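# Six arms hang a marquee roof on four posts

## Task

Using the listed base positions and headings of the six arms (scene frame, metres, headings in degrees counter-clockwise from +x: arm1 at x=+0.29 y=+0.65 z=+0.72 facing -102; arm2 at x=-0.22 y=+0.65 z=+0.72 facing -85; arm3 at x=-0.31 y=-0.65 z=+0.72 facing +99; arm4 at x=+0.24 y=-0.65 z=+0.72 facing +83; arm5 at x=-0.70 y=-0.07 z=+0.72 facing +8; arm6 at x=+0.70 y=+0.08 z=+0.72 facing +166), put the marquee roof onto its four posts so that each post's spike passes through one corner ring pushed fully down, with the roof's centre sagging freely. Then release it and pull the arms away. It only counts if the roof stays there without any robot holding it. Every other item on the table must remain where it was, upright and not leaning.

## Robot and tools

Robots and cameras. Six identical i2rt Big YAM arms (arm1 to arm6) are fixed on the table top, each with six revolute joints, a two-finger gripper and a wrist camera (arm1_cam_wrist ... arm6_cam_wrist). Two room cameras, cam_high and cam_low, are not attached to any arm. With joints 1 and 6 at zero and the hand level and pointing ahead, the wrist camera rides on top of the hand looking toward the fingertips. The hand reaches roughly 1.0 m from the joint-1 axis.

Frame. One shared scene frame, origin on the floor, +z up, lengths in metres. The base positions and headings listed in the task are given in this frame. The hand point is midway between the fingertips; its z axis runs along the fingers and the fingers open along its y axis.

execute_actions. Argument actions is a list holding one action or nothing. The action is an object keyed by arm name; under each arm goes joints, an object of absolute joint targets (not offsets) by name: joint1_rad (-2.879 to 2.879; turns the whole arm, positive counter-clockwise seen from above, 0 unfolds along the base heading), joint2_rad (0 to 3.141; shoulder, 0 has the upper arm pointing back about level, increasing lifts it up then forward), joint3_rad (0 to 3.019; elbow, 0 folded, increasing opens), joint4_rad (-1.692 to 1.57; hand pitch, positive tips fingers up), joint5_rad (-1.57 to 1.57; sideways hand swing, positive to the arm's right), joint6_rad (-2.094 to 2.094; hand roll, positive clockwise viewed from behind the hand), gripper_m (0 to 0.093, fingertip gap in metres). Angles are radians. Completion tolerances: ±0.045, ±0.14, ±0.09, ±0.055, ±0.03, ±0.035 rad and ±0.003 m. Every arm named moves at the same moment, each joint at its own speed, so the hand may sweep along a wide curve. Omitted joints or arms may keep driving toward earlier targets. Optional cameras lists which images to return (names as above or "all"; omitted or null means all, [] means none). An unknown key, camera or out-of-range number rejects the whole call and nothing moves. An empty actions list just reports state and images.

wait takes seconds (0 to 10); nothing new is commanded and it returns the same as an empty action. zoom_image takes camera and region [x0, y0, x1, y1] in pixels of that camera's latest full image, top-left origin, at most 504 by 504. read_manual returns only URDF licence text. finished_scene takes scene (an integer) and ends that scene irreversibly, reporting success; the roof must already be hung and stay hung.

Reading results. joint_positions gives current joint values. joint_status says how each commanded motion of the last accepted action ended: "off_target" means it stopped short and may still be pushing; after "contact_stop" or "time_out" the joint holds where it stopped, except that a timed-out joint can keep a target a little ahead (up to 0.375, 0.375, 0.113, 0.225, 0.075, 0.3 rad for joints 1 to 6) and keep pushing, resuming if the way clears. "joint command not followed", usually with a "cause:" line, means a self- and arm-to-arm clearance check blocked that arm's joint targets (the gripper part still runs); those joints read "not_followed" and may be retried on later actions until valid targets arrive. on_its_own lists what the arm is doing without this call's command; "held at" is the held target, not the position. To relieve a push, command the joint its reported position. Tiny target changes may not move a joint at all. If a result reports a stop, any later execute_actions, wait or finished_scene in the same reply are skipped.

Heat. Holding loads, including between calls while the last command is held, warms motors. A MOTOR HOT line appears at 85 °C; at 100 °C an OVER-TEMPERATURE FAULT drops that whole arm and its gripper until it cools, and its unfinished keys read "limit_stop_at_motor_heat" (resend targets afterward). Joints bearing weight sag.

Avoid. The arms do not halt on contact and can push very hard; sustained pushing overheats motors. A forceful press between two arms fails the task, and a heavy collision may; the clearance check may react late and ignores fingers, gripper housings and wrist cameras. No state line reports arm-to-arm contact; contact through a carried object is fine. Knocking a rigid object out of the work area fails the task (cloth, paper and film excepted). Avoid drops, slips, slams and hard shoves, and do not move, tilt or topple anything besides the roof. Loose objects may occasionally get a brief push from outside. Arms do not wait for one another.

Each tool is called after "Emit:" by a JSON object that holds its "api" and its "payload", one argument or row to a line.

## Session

Emit:
{"api": "execute_actions", "payload": {
  "actions": []
}}

Scene clock: 0.00 s.
arm1.joint_positions: joint1_rad=+0.249 joint2_rad=+0.420 joint3_rad=+0.544 joint4_rad=-1.258 joint5_rad=+0.217 joint6_rad=-0.394 gripper_m=+0.095
arm1.joint_status: not commanded
arm1.hand: x=+0.2582 y=+0.4627 z=+0.9885 quat_wxyz=(-0.035, -0.545, -0.804, +0.234) (m; scene frame)
arm2.joint_positions: joint1_rad=-0.344 joint2_rad=+0.511 joint3_rad=+0.383 joint4_rad=-1.017 joint5_rad=-0.267 joint6_rad=+0.291 gripper_m=+0.094
arm2.joint_status: not commanded
arm2.hand: x=-0.2169 y=+0.4417 z=+0.9020 quat_wxyz=(-0.238, -0.819, -0.521, +0.046) (m; scene frame)
arm3.joint_positions: joint1_rad=+0.086 joint2_rad=+0.351 joint3_rad=+0.652 joint4_rad=-1.415 joint5_rad=+0.310 joint6_rad=+0.494 gripper_m=+0.094
arm3.joint_status: not commanded
arm3.hand: x=-0.3050 y=-0.4850 z=+1.0024 quat_wxyz=(-0.229, +0.578, -0.768, -0.152) (m; scene frame)
arm4.joint_positions: joint1_rad=-0.201 joint2_rad=+0.466 joint3_rad=+0.477 joint4_rad=-1.102 joint5_rad=-0.151 joint6_rad=-0.540 gripper_m=+0.094
arm4.joint_status: not commanded
arm4.hand: x=+0.2754 y=-0.4431 z=+0.9582 quat_wxyz=(-0.199, +0.774, -0.584, -0.146) (m; scene frame)
arm5.joint_positions: joint1_rad=+0.383 joint2_rad=+0.414 joint3_rad=+0.609 joint4_rad=-1.310 joint5_rad=+0.101 joint6_rad=+0.238 gripper_m=+0.095
arm5.joint_status: not commanded
arm5.hand: x=-0.5279 y=+0.0049 z=+0.9704 quat_wxyz=(-0.223, +0.122, -0.966, -0.039) (m; scene frame)
arm6.joint_positions: joint1_rad=-0.308 joint2_rad=+0.489 joint3_rad=+0.443 joint4_rad=-1.048 joint5_rad=-0.305 joint6_rad=-0.208 gripper_m=+0.095
arm6.joint_status: not commanded
arm6.hand: x=+0.4938 y=+0.1452 z=+0.9363 quat_wxyz=(+0.048, +0.953, -0.127, -0.270) (m; scene frame)
pictures: arm1_cam_wrist, arm2_cam_wrist, arm3_cam_wrist, arm4_cam_wrist, arm5_cam_wrist, arm6_cam_wrist, cam_high, cam_low
Images, in order (width x height): arm1_cam_wrist 504x504, arm2_cam_wrist 504x504, arm3_cam_wrist 504x504, arm4_cam_wrist 504x504, arm5_cam_wrist 504x504, arm6_cam_wrist 504x504, cam_high 504x504, cam_low 504x504.

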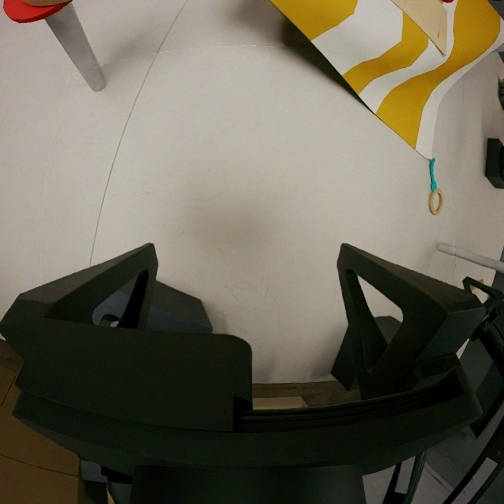

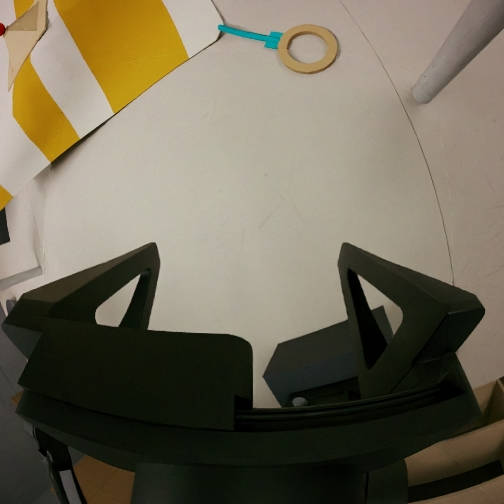

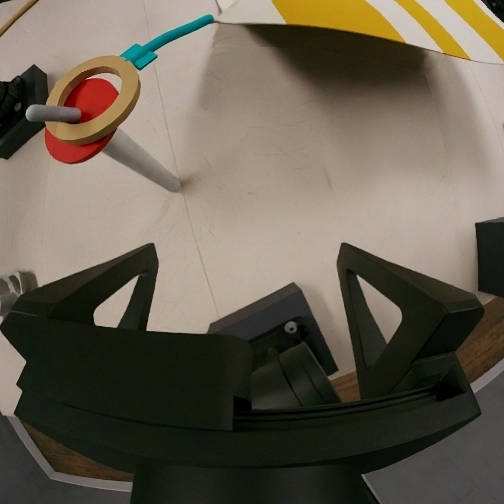

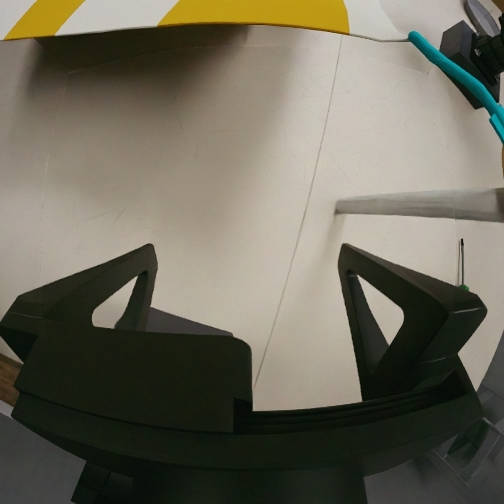

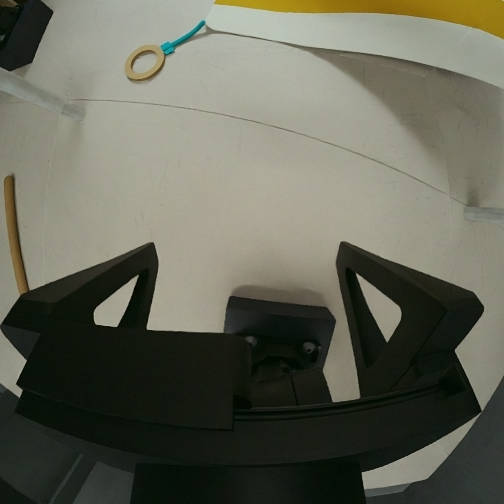

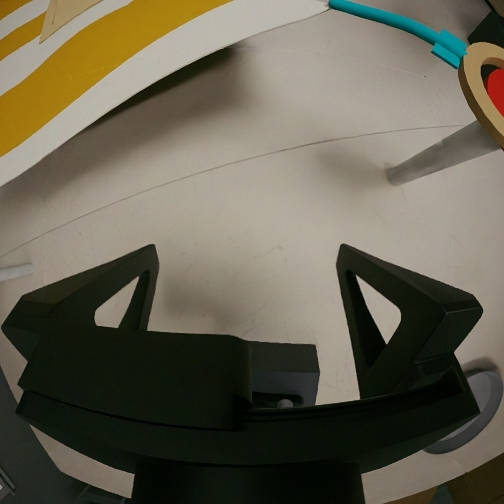

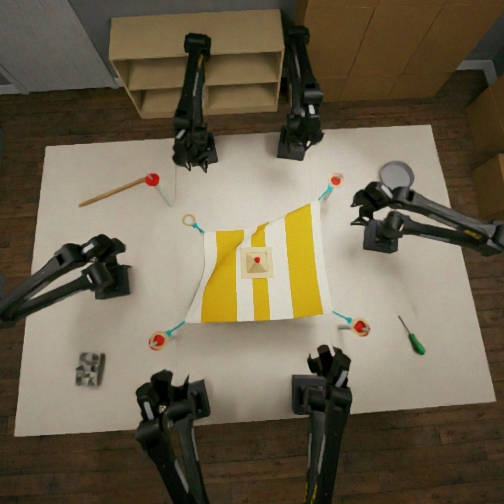

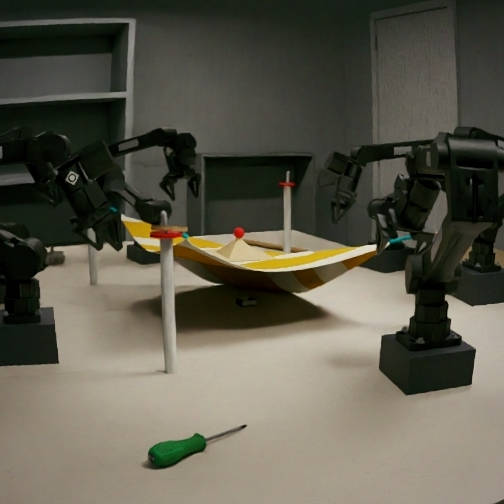

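Emit:
{"api": "execute_actions", "payload": {
  "actions": [
    {"arm5":{"joints":{"joint1_rad":0.42,"joint2_rad":1.83,"joint3_rad":1.27,"joint4_rad":-0.98,"joint5_rad":0,"joint6_rad":-1.7,"gripper_m":0.06}},"arm2":{"joints":{"joint1_rad":0.4,"joint2_rad":0.25,"joint3_rad":0.45}}}
  ],
  "cameras": ["arm5_cam_wrist","cam_high"]
}}

Scene clock: 4.90 s.
arm1.joint_positions: joint1_rad=+0.249 joint2_rad=+0.420 joint3_rad=+0.544 joint4_rad=-1.258 joint5_rad=+0.217 joint6_rad=-0.394 gripper_m=+0.095
arm1.joint_status: not commanded
arm1.hand: x=+0.2582 y=+0.4627 z=+0.9885 quat_wxyz=(-0.035, -0.545, -0.804, +0.234) (m; scene frame)
arm2.joint_positions: joint1_rad=+0.390 joint2_rad=+0.248 joint3_rad=+0.388 joint4_rad=-1.017 joint5_rad=-0.267 joint6_rad=+0.291 gripper_m=+0.094
arm2.joint_status: all done
arm2.hand: x=-0.0780 y=+0.4963 z=+0.9522 quat_wxyz=(-0.356, -0.542, -0.762, +0.006) (m; scene frame)
arm3.joint_positions: joint1_rad=+0.086 joint2_rad=+0.351 joint3_rad=+0.652 joint4_rad=-1.415 joint5_rad=+0.310 joint6_rad=+0.494 gripper_m=+0.094
arm3.joint_status: not commanded
arm3.hand: x=-0.3050 y=-0.4850 z=+1.0024 quat_wxyz=(-0.229, +0.578, -0.768, -0.152) (m; scene frame)
arm4.joint_positions: joint1_rad=-0.201 joint2_rad=+0.466 joint3_rad=+0.477 joint4_rad=-1.102 joint5_rad=-0.151 joint6_rad=-0.540 gripper_m=+0.094
arm4.joint_status: not commanded
arm4.hand: x=+0.2754 y=-0.4431 z=+0.9582 quat_wxyz=(-0.199, +0.774, -0.584, -0.146) (m; scene frame)
arm5.joint_positions: joint1_rad=+0.415 joint2_rad=+1.843 joint3_rad=+1.243 joint4_rad=-0.987 joint5_rad=+0.003 joint6_rad=-1.687 gripper_m=+0.060
arm5.joint_status: all done
arm5.hand: x=-0.2715 y=+0.1887 z=+0.7843 quat_wxyz=(+0.009, +0.898, -0.439, -0.008) (m; scene frame)
arm6.joint_positions: joint1_rad=-0.308 joint2_rad=+0.489 joint3_rad=+0.443 joint4_rad=-1.048 joint5_rad=-0.305 joint6_rad=-0.208 gripper_m=+0.095
arm6.joint_status: not commanded
arm6.hand: x=+0.4938 y=+0.1452 z=+0.9363 quat_wxyz=(+0.048, +0.953, -0.127, -0.270) (m; scene frame)
pictures: arm5_cam_wrist, cam_high
Images, in order (width x height): arm5_cam_wrist 504x504, cam_high 504x504.

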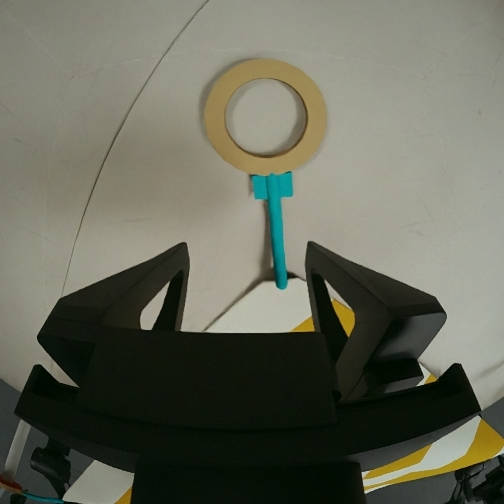

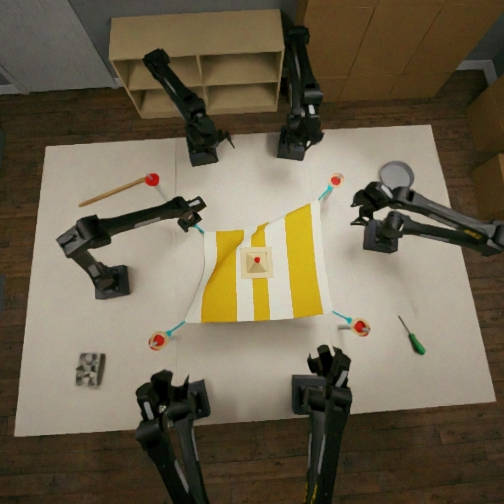

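Emit:
{"api": "execute_actions", "payload": {
  "actions": [
    {"arm5":{"joints":{"joint1_rad":0.465,"joint2_rad":1.955,"joint4_rad":-0.855}}}
  ],
  "cameras": ["arm5_cam_wrist"]
}}

Emit:
{"api": "execute_actions", "payload": {
  "actions": [
    {"arm5":{"joints":{"gripper_m":0}}}
  ],
  "cameras": ["arm5_cam_wrist"]
}}

Scene clock: 7.57 s.
arm1.joint_positions: joint1_rad=+0.249 joint2_rad=+0.420 joint3_rad=+0.544 joint4_rad=-1.258 joint5_rad=+0.217 joint6_rad=-0.394 gripper_m=+0.095
arm1.joint_status: not commanded
arm1.hand: x=+0.2582 y=+0.4627 z=+0.9885 quat_wxyz=(-0.035, -0.545, -0.804, +0.234) (m; scene frame)
arm2.joint_positions: joint1_rad=+0.390 joint2_rad=+0.248 joint3_rad=+0.388 joint4_rad=-1.017 joint5_rad=-0.267 joint6_rad=+0.291 gripper_m=+0.094
arm2.joint_status: not commanded
arm2.hand: x=-0.0780 y=+0.4963 z=+0.9522 quat_wxyz=(-0.356, -0.542, -0.762, +0.006) (m; scene frame)
arm3.joint_positions: joint1_rad=+0.086 joint2_rad=+0.351 joint3_rad=+0.652 joint4_rad=-1.415 joint5_rad=+0.310 joint6_rad=+0.494 gripper_m=+0.094
arm3.joint_status: not commanded
arm3.hand: x=-0.3050 y=-0.4850 z=+1.0024 quat_wxyz=(-0.229, +0.578, -0.768, -0.152) (m; scene frame)
arm4.joint_positions: joint1_rad=-0.201 joint2_rad=+0.466 joint3_rad=+0.477 joint4_rad=-1.102 joint5_rad=-0.151 joint6_rad=-0.540 gripper_m=+0.094
arm4.joint_status: not commanded
arm4.hand: x=+0.2754 y=-0.4431 z=+0.9582 quat_wxyz=(-0.199, +0.774, -0.584, -0.146) (m; scene frame)
arm5.joint_positions: joint1_rad=+0.470 joint2_rad=+1.952 joint3_rad=+1.246 joint4_rad=-0.870 joint5_rad=+0.002 joint6_rad=-1.688 gripper_m=+0.060
arm5.joint_status: all done
arm5.hand: x=-0.2746 y=+0.2202 z=+0.7320 quat_wxyz=(+0.004, +0.910, -0.414, -0.006) (m; scene frame)
arm6.joint_positions: joint1_rad=-0.308 joint2_rad=+0.489 joint3_rad=+0.443 joint4_rad=-1.048 joint5_rad=-0.305 joint6_rad=-0.208 gripper_m=+0.095
arm6.joint_status: not commanded
arm6.hand: x=+0.4938 y=+0.1452 z=+0.9363 quat_wxyz=(+0.048, +0.953, -0.127, -0.270) (m; scene frame)
pictures: arm5_cam_wrist
Images, in order (width x height): arm5_cam_wrist 504x504.

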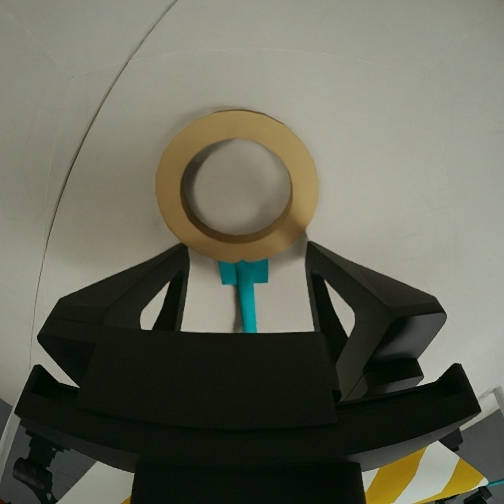

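Scene clock: 8.20 s.
arm1.joint_positions: joint1_rad=+0.249 joint2_rad=+0.420 joint3_rad=+0.544 joint4_rad=-1.258 joint5_rad=+0.217 joint6_rad=-0.394 gripper_m=+0.095
arm1.joint_status: not commanded
arm1.hand: x=+0.2582 y=+0.4627 z=+0.9885 quat_wxyz=(-0.035, -0.545, -0.804, +0.234) (m; scene frame)
arm2.joint_positions: joint1_rad=+0.390 joint2_rad=+0.248 joint3_rad=+0.388 joint4_rad=-1.017 joint5_rad=-0.267 joint6_rad=+0.291 gripper_m=+0.094
arm2.joint_status: not commanded
arm2.hand: x=-0.0780 y=+0.4963 z=+0.9522 quat_wxyz=(-0.356, -0.542, -0.762, +0.006) (m; scene frame)
arm3.joint_positions: joint1_rad=+0.086 joint2_rad=+0.351 joint3_rad=+0.652 joint4_rad=-1.415 joint5_rad=+0.310 joint6_rad=+0.494 gripper_m=+0.094
arm3.joint_status: not commanded
arm3.hand: x=-0.3050 y=-0.4850 z=+1.0024 quat_wxyz=(-0.229, +0.578, -0.768, -0.152) (m; scene frame)
arm4.joint_positions: joint1_rad=-0.201 joint2_rad=+0.466 joint3_rad=+0.477 joint4_rad=-1.102 joint5_rad=-0.151 joint6_rad=-0.540 gripper_m=+0.094
arm4.joint_status: not commanded
arm4.hand: x=+0.2754 y=-0.4431 z=+0.9582 quat_wxyz=(-0.199, +0.774, -0.584, -0.146) (m; scene frame)
arm5.joint_positions: joint1_rad=+0.470 joint2_rad=+1.952 joint3_rad=+1.246 joint4_rad=-0.870 joint5_rad=+0.002 joint6_rad=-1.689 gripper_m=+0.021
arm5.joint_status: gripper_m off_target (ended at +0.021, target +0.000)
arm5.hand: x=-0.2746 y=+0.2202 z=+0.7320 quat_wxyz=(+0.004, +0.910, -0.414, -0.006) (m; scene frame)
arm6.joint_positions: joint1_rad=-0.308 joint2_rad=+0.489 joint3_rad=+0.443 joint4_rad=-1.048 joint5_rad=-0.305 joint6_rad=-0.208 gripper_m=+0.095
arm6.joint_status: not commanded
arm6.hand: x=+0.4938 y=+0.1452 z=+0.9363 quat_wxyz=(+0.048, +0.953, -0.127, -0.270) (m; scene frame)
pictures: arm5_cam_wrist
Images, in order (width x height): arm5_cam_wrist 504x504.

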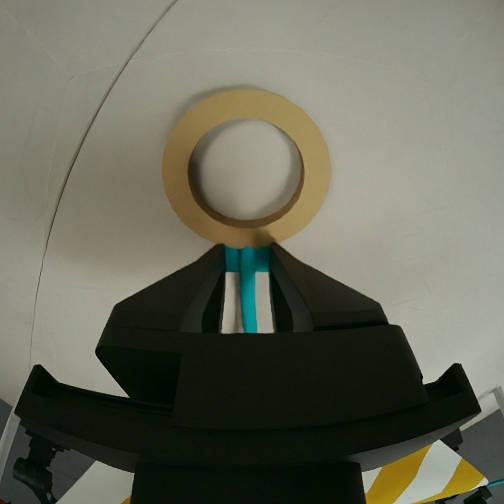

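Emit:
{"api": "execute_actions", "payload": {
  "actions": [
    {"arm5":{"joints":{"joint2_rad":1.65,"joint3_rad":1.88,"joint4_rad":-1.69}}}
  ],
  "cameras": []
}}

Emit:
{"api": "execute_actions", "payload": {
  "actions": [
    {"arm5":{"joints":{"joint1_rad":0.75,"joint6_rad":-1.5}}}
  ],
  "cameras": ["arm5_cam_wrist","cam_low"]
}}

Scene clock: 11.97 s.
arm1.joint_positions: joint1_rad=+0.249 joint2_rad=+0.420 joint3_rad=+0.544 joint4_rad=-1.258 joint5_rad=+0.217 joint6_rad=-0.394 gripper_m=+0.095
arm1.joint_status: not commanded
arm1.hand: x=+0.2582 y=+0.4627 z=+0.9885 quat_wxyz=(-0.035, -0.545, -0.804, +0.234) (m; scene frame)
arm2.joint_positions: joint1_rad=+0.390 joint2_rad=+0.248 joint3_rad=+0.388 joint4_rad=-1.017 joint5_rad=-0.267 joint6_rad=+0.291 gripper_m=+0.094
arm2.joint_status: not commanded
arm2.hand: x=-0.0780 y=+0.4963 z=+0.9522 quat_wxyz=(-0.356, -0.542, -0.762, +0.006) (m; scene frame)
arm3.joint_positions: joint1_rad=+0.086 joint2_rad=+0.351 joint3_rad=+0.652 joint4_rad=-1.415 joint5_rad=+0.310 joint6_rad=+0.494 gripper_m=+0.094
arm3.joint_status: not commanded
arm3.hand: x=-0.3050 y=-0.4850 z=+1.0024 quat_wxyz=(-0.229, +0.578, -0.768, -0.152) (m; scene frame)
arm4.joint_positions: joint1_rad=-0.201 joint2_rad=+0.466 joint3_rad=+0.477 joint4_rad=-1.102 joint5_rad=-0.151 joint6_rad=-0.540 gripper_m=+0.094
arm4.joint_status: not commanded
arm4.hand: x=+0.2754 y=-0.4431 z=+0.9582 quat_wxyz=(-0.199, +0.774, -0.584, -0.146) (m; scene frame)
arm5.joint_positions: joint1_rad=+0.470 joint2_rad=+1.668 joint3_rad=+1.849 joint4_rad=-1.673 joint5_rad=+0.002 joint6_rad=-1.689 gripper_m=+0.021
arm5.joint_status: all done
arm5.hand: x=-0.2657 y=+0.2227 z=+1.0932 quat_wxyz=(-0.031, +0.910, -0.414, +0.016) (m; scene frame)
arm6.joint_positions: joint1_rad=-0.308 joint2_rad=+0.489 joint3_rad=+0.443 joint4_rad=-1.048 joint5_rad=-0.305 joint6_rad=-0.208 gripper_m=+0.095
arm6.joint_status: not commanded
arm6.hand: x=+0.4938 y=+0.1452 z=+0.9363 quat_wxyz=(+0.048, +0.953, -0.127, -0.270) (m; scene frame)
pictures: none
No camera images: the call's "cameras" was empty. Leave "cameras" out to get every camera's image.

Scene clock: 13.37 s.
arm1.joint_positions: joint1_rad=+0.249 joint2_rad=+0.420 joint3_rad=+0.544 joint4_rad=-1.258 joint5_rad=+0.217 joint6_rad=-0.394 gripper_m=+0.095
arm1.joint_status: not commanded
arm1.hand: x=+0.2582 y=+0.4627 z=+0.9885 quat_wxyz=(-0.035, -0.545, -0.804, +0.234) (m; scene frame)
arm2.joint_positions: joint1_rad=+0.390 joint2_rad=+0.248 joint3_rad=+0.388 joint4_rad=-1.017 joint5_rad=-0.267 joint6_rad=+0.291 gripper_m=+0.094
arm2.joint_status: not commanded
arm2.hand: x=-0.0780 y=+0.4963 z=+0.9522 quat_wxyz=(-0.356, -0.542, -0.762, +0.006) (m; scene frame)
arm3.joint_positions: joint1_rad=+0.086 joint2_rad=+0.351 joint3_rad=+0.652 joint4_rad=-1.415 joint5_rad=+0.310 joint6_rad=+0.494 gripper_m=+0.094
arm3.joint_status: not commanded
arm3.hand: x=-0.3050 y=-0.4850 z=+1.0024 quat_wxyz=(-0.229, +0.578, -0.768, -0.152) (m; scene frame)
arm4.joint_positions: joint1_rad=-0.201 joint2_rad=+0.466 joint3_rad=+0.477 joint4_rad=-1.102 joint5_rad=-0.151 joint6_rad=-0.540 gripper_m=+0.094
arm4.joint_status: not commanded
arm4.hand: x=+0.2754 y=-0.4431 z=+0.9582 quat_wxyz=(-0.199, +0.774, -0.584, -0.146) (m; scene frame)
arm5.joint_positions: joint1_rad=+0.725 joint2_rad=+1.668 joint3_rad=+1.849 joint4_rad=-1.673 joint5_rad=+0.015 joint6_rad=-1.513 gripper_m=+0.021
arm5.joint_status: all done
arm5.hand: x=-0.3523 y=+0.3206 z=+1.0944 quat_wxyz=(-0.033, +0.925, -0.377, +0.014) (m; scene frame)
arm6.joint_positions: joint1_rad=-0.308 joint2_rad=+0.489 joint3_rad=+0.443 joint4_rad=-1.048 joint5_rad=-0.305 joint6_rad=-0.208 gripper_m=+0.095
arm6.joint_status: not commanded
arm6.hand: x=+0.4938 y=+0.1452 z=+0.9363 quat_wxyz=(+0.048, +0.953, -0.127, -0.270) (m; scene frame)
pictures: arm5_cam_wrist, cam_low
Images, in order (width x height): arm5_cam_wrist 504x504, cam_low 504x504.

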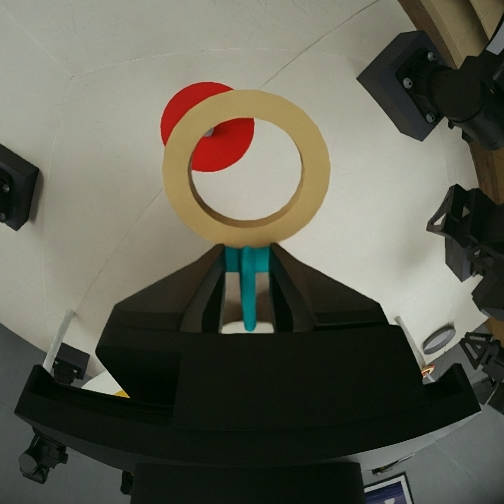

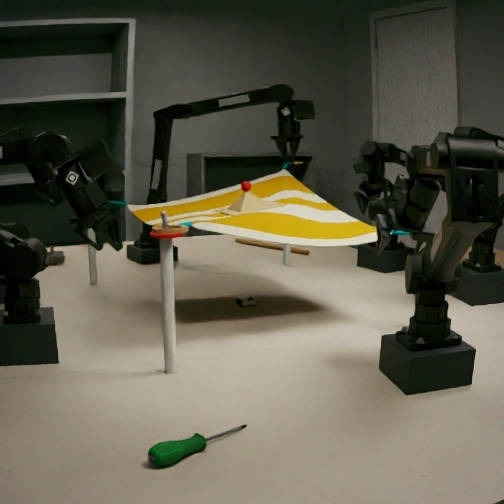

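Emit:
{"api": "execute_actions", "payload": {
  "actions": [
    {"arm5":{"joints":{"joint1_rad":0.79,"joint2_rad":1.62,"joint3_rad":1.75}}}
  ],
  "cameras": ["arm5_cam_wrist","cam_low"]
}}

Scene clock: 20.43 s.
arm1.joint_positions: joint1_rad=+0.249 joint2_rad=+0.420 joint3_rad=+0.544 joint4_rad=-1.258 joint5_rad=+0.217 joint6_rad=-0.394 gripper_m=+0.095
arm1.joint_status: not commanded
arm1.hand: x=+0.2582 y=+0.4627 z=+0.9885 quat_wxyz=(-0.035, -0.545, -0.804, +0.234) (m; scene frame)
arm2.joint_positions: joint1_rad=+0.390 joint2_rad=+0.248 joint3_rad=+0.388 joint4_rad=-1.017 joint5_rad=-0.267 joint6_rad=+0.291 gripper_m=+0.094
arm2.joint_status: not commanded
arm2.hand: x=-0.0780 y=+0.4963 z=+0.9522 quat_wxyz=(-0.356, -0.542, -0.762, +0.006) (m; scene frame)
arm3.joint_positions: joint1_rad=+0.086 joint2_rad=+0.351 joint3_rad=+0.652 joint4_rad=-1.415 joint5_rad=+0.310 joint6_rad=+0.494 gripper_m=+0.094
arm3.joint_status: not commanded
arm3.hand: x=-0.3050 y=-0.4850 z=+1.0024 quat_wxyz=(-0.229, +0.578, -0.768, -0.152) (m; scene frame)
arm4.joint_positions: joint1_rad=-0.201 joint2_rad=+0.466 joint3_rad=+0.477 joint4_rad=-1.102 joint5_rad=-0.151 joint6_rad=-0.540 gripper_m=+0.094
arm4.joint_status: not commanded
arm4.hand: x=+0.2754 y=-0.4431 z=+0.9582 quat_wxyz=(-0.199, +0.774, -0.584, -0.146) (m; scene frame)
arm5.joint_positions: joint1_rad=+0.765 joint2_rad=+1.632 joint3_rad=+1.753 joint4_rad=-1.675 joint5_rad=+0.018 joint6_rad=-1.512 gripper_m=+0.021
arm5.joint_status: all done
arm5.hand: x=-0.3835 y=+0.3140 z=+1.0749 quat_wxyz=(-0.004, +0.933, -0.359, +0.005) (m; scene frame)
arm6.joint_positions: joint1_rad=-0.308 joint2_rad=+0.489 joint3_rad=+0.443 joint4_rad=-1.048 joint5_rad=-0.305 joint6_rad=-0.208 gripper_m=+0.095
arm6.joint_status: not commanded
arm6.hand: x=+0.4938 y=+0.1452 z=+0.9363 quat_wxyz=(+0.048, +0.953, -0.127, -0.270) (m; scene frame)
pictures: arm5_cam_wrist, cam_low
Images, in order (width x height): arm5_cam_wrist 504x504, cam_low 504x504.

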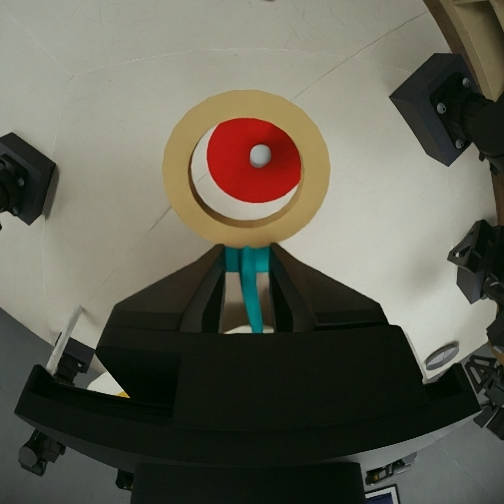

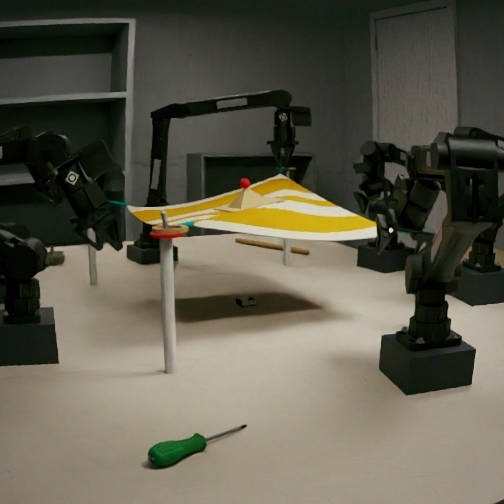

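Emit:
{"api": "execute_actions", "payload": {
  "actions": [
    {"arm5":{"joints":{"joint3_rad":1.6,"joint4_rad":-1.5}}}
  ],
  "cameras": ["arm5_cam_wrist","cam_low"]
}}

Scene clock: 22.47 s.
arm1.joint_positions: joint1_rad=+0.249 joint2_rad=+0.420 joint3_rad=+0.544 joint4_rad=-1.258 joint5_rad=+0.217 joint6_rad=-0.394 gripper_m=+0.095
arm1.joint_status: not commanded
arm1.hand: x=+0.2582 y=+0.4627 z=+0.9885 quat_wxyz=(-0.035, -0.545, -0.804, +0.234) (m; scene frame)
arm2.joint_positions: joint1_rad=+0.390 joint2_rad=+0.248 joint3_rad=+0.388 joint4_rad=-1.017 joint5_rad=-0.267 joint6_rad=+0.291 gripper_m=+0.094
arm2.joint_status: not commanded
arm2.hand: x=-0.0780 y=+0.4963 z=+0.9522 quat_wxyz=(-0.356, -0.542, -0.762, +0.006) (m; scene frame)
arm3.joint_positions: joint1_rad=+0.086 joint2_rad=+0.351 joint3_rad=+0.652 joint4_rad=-1.415 joint5_rad=+0.310 joint6_rad=+0.494 gripper_m=+0.094
arm3.joint_status: not commanded
arm3.hand: x=-0.3050 y=-0.4850 z=+1.0024 quat_wxyz=(-0.229, +0.578, -0.768, -0.152) (m; scene frame)
arm4.joint_positions: joint1_rad=-0.201 joint2_rad=+0.466 joint3_rad=+0.477 joint4_rad=-1.102 joint5_rad=-0.151 joint6_rad=-0.540 gripper_m=+0.094
arm4.joint_status: not commanded
arm4.hand: x=+0.2754 y=-0.4431 z=+0.9582 quat_wxyz=(-0.199, +0.774, -0.584, -0.146) (m; scene frame)
arm5.joint_positions: joint1_rad=+0.765 joint2_rad=+1.624 joint3_rad=+1.610 joint4_rad=-1.521 joint5_rad=+0.019 joint6_rad=-1.512 gripper_m=+0.021
arm5.joint_status: all done
arm5.hand: x=-0.3811 y=+0.3177 z=+1.0243 quat_wxyz=(-0.013, +0.933, -0.359, +0.009) (m; scene frame)
arm6.joint_positions: joint1_rad=-0.308 joint2_rad=+0.489 joint3_rad=+0.443 joint4_rad=-1.048 joint5_rad=-0.305 joint6_rad=-0.208 gripper_m=+0.095
arm6.joint_status: not commanded
arm6.hand: x=+0.4938 y=+0.1452 z=+0.9363 quat_wxyz=(+0.048, +0.953, -0.127, -0.270) (m; scene frame)
pictures: arm5_cam_wrist, cam_low
Images, in order (width x height): arm5_cam_wrist 504x504, cam_low 504x504.

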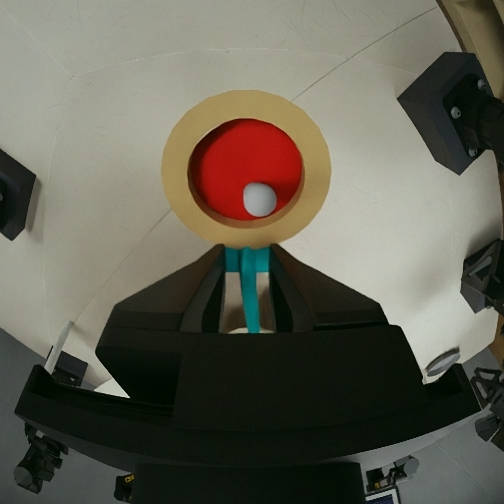

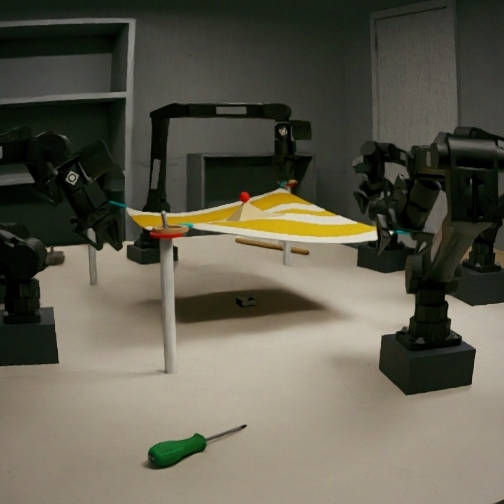

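Emit:
{"api": "execute_actions", "payload": {
  "actions": [
    {"arm5":{"joints":{"joint1_rad":0.75,"joint3_rad":1.55,"joint4_rad":-1.45}}}
  ],
  "cameras": ["arm5_cam_wrist"]
}}

Emit:
{"api": "execute_actions", "payload": {
  "actions": [
    {"arm5":{"joints":{"gripper_m":0.045}}}
  ],
  "cameras": []
}}

Emit:
{"api": "execute_actions", "payload": {
  "actions": [
    {"arm5":{"joints":{"joint3_rad":2.0,"joint2_rad":1.4,"joint4_rad":-1.6}}}
  ],
  "cameras": ["arm5_cam_wrist","cam_low","cam_high"]
}}

Scene clock: 25.07 s.
arm1.joint_positions: joint1_rad=+0.249 joint2_rad=+0.420 joint3_rad=+0.544 joint4_rad=-1.258 joint5_rad=+0.217 joint6_rad=-0.394 gripper_m=+0.095
arm1.joint_status: not commanded
arm1.hand: x=+0.2582 y=+0.4627 z=+0.9885 quat_wxyz=(-0.035, -0.545, -0.804, +0.234) (m; scene frame)
arm2.joint_positions: joint1_rad=+0.390 joint2_rad=+0.248 joint3_rad=+0.388 joint4_rad=-1.017 joint5_rad=-0.267 joint6_rad=+0.291 gripper_m=+0.094
arm2.joint_status: not commanded
arm2.hand: x=-0.0780 y=+0.4963 z=+0.9522 quat_wxyz=(-0.356, -0.542, -0.762, +0.006) (m; scene frame)
arm3.joint_positions: joint1_rad=+0.086 joint2_rad=+0.351 joint3_rad=+0.652 joint4_rad=-1.415 joint5_rad=+0.310 joint6_rad=+0.494 gripper_m=+0.094
arm3.joint_status: not commanded
arm3.hand: x=-0.3050 y=-0.4850 z=+1.0024 quat_wxyz=(-0.229, +0.578, -0.768, -0.152) (m; scene frame)
arm4.joint_positions: joint1_rad=-0.201 joint2_rad=+0.466 joint3_rad=+0.477 joint4_rad=-1.102 joint5_rad=-0.151 joint6_rad=-0.540 gripper_m=+0.094
arm4.joint_status: not commanded
arm4.hand: x=+0.2754 y=-0.4431 z=+0.9582 quat_wxyz=(-0.199, +0.774, -0.584, -0.146) (m; scene frame)
arm5.joint_positions: joint1_rad=+0.740 joint2_rad=+1.603 joint3_rad=+1.577 joint4_rad=-1.473 joint5_rad=+0.008 joint6_rad=-1.510 gripper_m=+0.021
arm5.joint_status: all done
arm5.hand: x=-0.3727 y=+0.3116 z=+1.0219 quat_wxyz=(-0.032, +0.928, -0.372, +0.010) (m; scene frame)
arm6.joint_positions: joint1_rad=-0.308 joint2_rad=+0.489 joint3_rad=+0.443 joint4_rad=-1.048 joint5_rad=-0.305 joint6_rad=-0.208 gripper_m=+0.095
arm6.joint_status: not commanded
arm6.hand: x=+0.4938 y=+0.1452 z=+0.9363 quat_wxyz=(+0.048, +0.953, -0.127, -0.270) (m; scene frame)
pictures: arm5_cam_wrist
Images, in order (width x height): arm5_cam_wrist 504x504.

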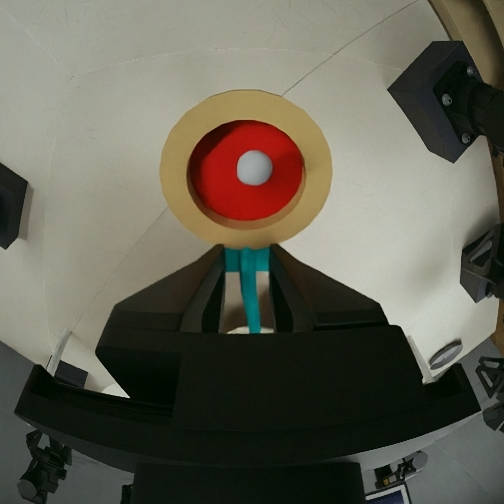

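Scene clock: 25.63 s.
arm1.joint_positions: joint1_rad=+0.249 joint2_rad=+0.420 joint3_rad=+0.544 joint4_rad=-1.258 joint5_rad=+0.217 joint6_rad=-0.394 gripper_m=+0.095
arm1.joint_status: not commanded
arm1.hand: x=+0.2582 y=+0.4627 z=+0.9885 quat_wxyz=(-0.035, -0.545, -0.804, +0.234) (m; scene frame)
arm2.joint_positions: joint1_rad=+0.390 joint2_rad=+0.248 joint3_rad=+0.388 joint4_rad=-1.017 joint5_rad=-0.267 joint6_rad=+0.291 gripper_m=+0.094
arm2.joint_status: not commanded
arm2.hand: x=-0.0780 y=+0.4963 z=+0.9522 quat_wxyz=(-0.356, -0.542, -0.762, +0.006) (m; scene frame)
arm3.joint_positions: joint1_rad=+0.086 joint2_rad=+0.351 joint3_rad=+0.652 joint4_rad=-1.415 joint5_rad=+0.310 joint6_rad=+0.494 gripper_m=+0.094
arm3.joint_status: not commanded
arm3.hand: x=-0.3050 y=-0.4850 z=+1.0024 quat_wxyz=(-0.229, +0.578, -0.768, -0.152) (m; scene frame)
arm4.joint_positions: joint1_rad=-0.201 joint2_rad=+0.466 joint3_rad=+0.477 joint4_rad=-1.102 joint5_rad=-0.151 joint6_rad=-0.540 gripper_m=+0.094
arm4.joint_status: not commanded
arm4.hand: x=+0.2754 y=-0.4431 z=+0.9582 quat_wxyz=(-0.199, +0.774, -0.584, -0.146) (m; scene frame)
arm5.joint_positions: joint1_rad=+0.740 joint2_rad=+1.604 joint3_rad=+1.565 joint4_rad=-1.469 joint5_rad=+0.010 joint6_rad=-1.510 gripper_m=+0.045
arm5.joint_status: all done
arm5.hand: x=-0.3735 y=+0.3097 z=+1.0169 quat_wxyz=(-0.027, +0.928, -0.372, +0.009) (m; scene frame)
arm6.joint_positions: joint1_rad=-0.308 joint2_rad=+0.489 joint3_rad=+0.443 joint4_rad=-1.048 joint5_rad=-0.305 joint6_rad=-0.208 gripper_m=+0.095
arm6.joint_status: not commanded
arm6.hand: x=+0.4938 y=+0.1452 z=+0.9363 quat_wxyz=(+0.048, +0.953, -0.127, -0.270) (m; scene frame)
pictures: none
No camera images: the call's "cameras" was empty. Leave "cameras" out to get every camera's image.

Scene clock: 27.33 s.
arm1.joint_positions: joint1_rad=+0.249 joint2_rad=+0.420 joint3_rad=+0.544 joint4_rad=-1.258 joint5_rad=+0.217 joint6_rad=-0.394 gripper_m=+0.095
arm1.joint_status: not commanded
arm1.hand: x=+0.2582 y=+0.4627 z=+0.9885 quat_wxyz=(-0.035, -0.545, -0.804, +0.234) (m; scene frame)
arm2.joint_positions: joint1_rad=+0.390 joint2_rad=+0.248 joint3_rad=+0.388 joint4_rad=-1.017 joint5_rad=-0.267 joint6_rad=+0.291 gripper_m=+0.094
arm2.joint_status: not commanded
arm2.hand: x=-0.0780 y=+0.4963 z=+0.9522 quat_wxyz=(-0.356, -0.542, -0.762, +0.006) (m; scene frame)
arm3.joint_positions: joint1_rad=+0.086 joint2_rad=+0.351 joint3_rad=+0.652 joint4_rad=-1.415 joint5_rad=+0.310 joint6_rad=+0.494 gripper_m=+0.094
arm3.joint_status: not commanded
arm3.hand: x=-0.3050 y=-0.4850 z=+1.0024 quat_wxyz=(-0.229, +0.578, -0.768, -0.152) (m; scene frame)
arm4.joint_positions: joint1_rad=-0.201 joint2_rad=+0.466 joint3_rad=+0.477 joint4_rad=-1.102 joint5_rad=-0.151 joint6_rad=-0.540 gripper_m=+0.094
arm4.joint_status: not commanded
arm4.hand: x=+0.2754 y=-0.4431 z=+0.9582 quat_wxyz=(-0.199, +0.774, -0.584, -0.146) (m; scene frame)
arm5.joint_positions: joint1_rad=+0.743 joint2_rad=+1.413 joint3_rad=+1.983 joint4_rad=-1.583 joint5_rad=+0.003 joint6_rad=-1.509 gripper_m=+0.045
arm5.joint_status: all done
arm5.hand: x=-0.3844 y=+0.2972 z=+1.2828 quat_wxyz=(-0.260, +0.893, -0.358, +0.082) (m; scene frame)
arm6.joint_positions: joint1_rad=-0.308 joint2_rad=+0.489 joint3_rad=+0.443 joint4_rad=-1.048 joint5_rad=-0.305 joint6_rad=-0.208 gripper_m=+0.095
arm6.joint_status: not commanded
arm6.hand: x=+0.4938 y=+0.1452 z=+0.9363 quat_wxyz=(+0.048, +0.953, -0.127, -0.270) (m; scene frame)
pictures: arm5_cam_wrist, cam_high, cam_low
Images, in order (width x height): arm5_cam_wrist 504x504, cam_high 504x504, cam_low 504x504.

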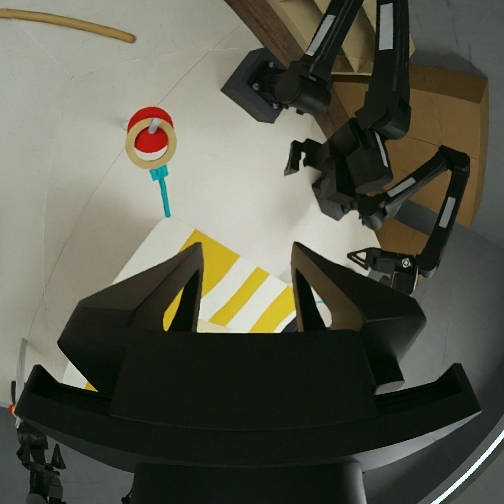

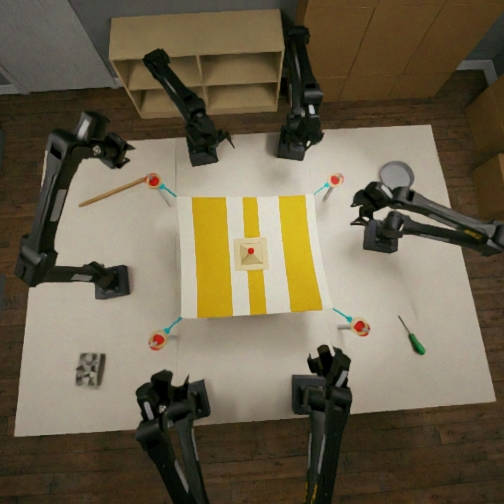

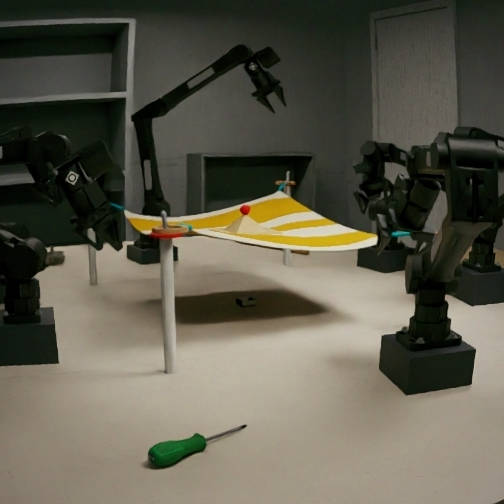

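Emit:
{"api": "finished_scene", "payload": {
  "scene": 2
}}

The scene is finished: the task was done.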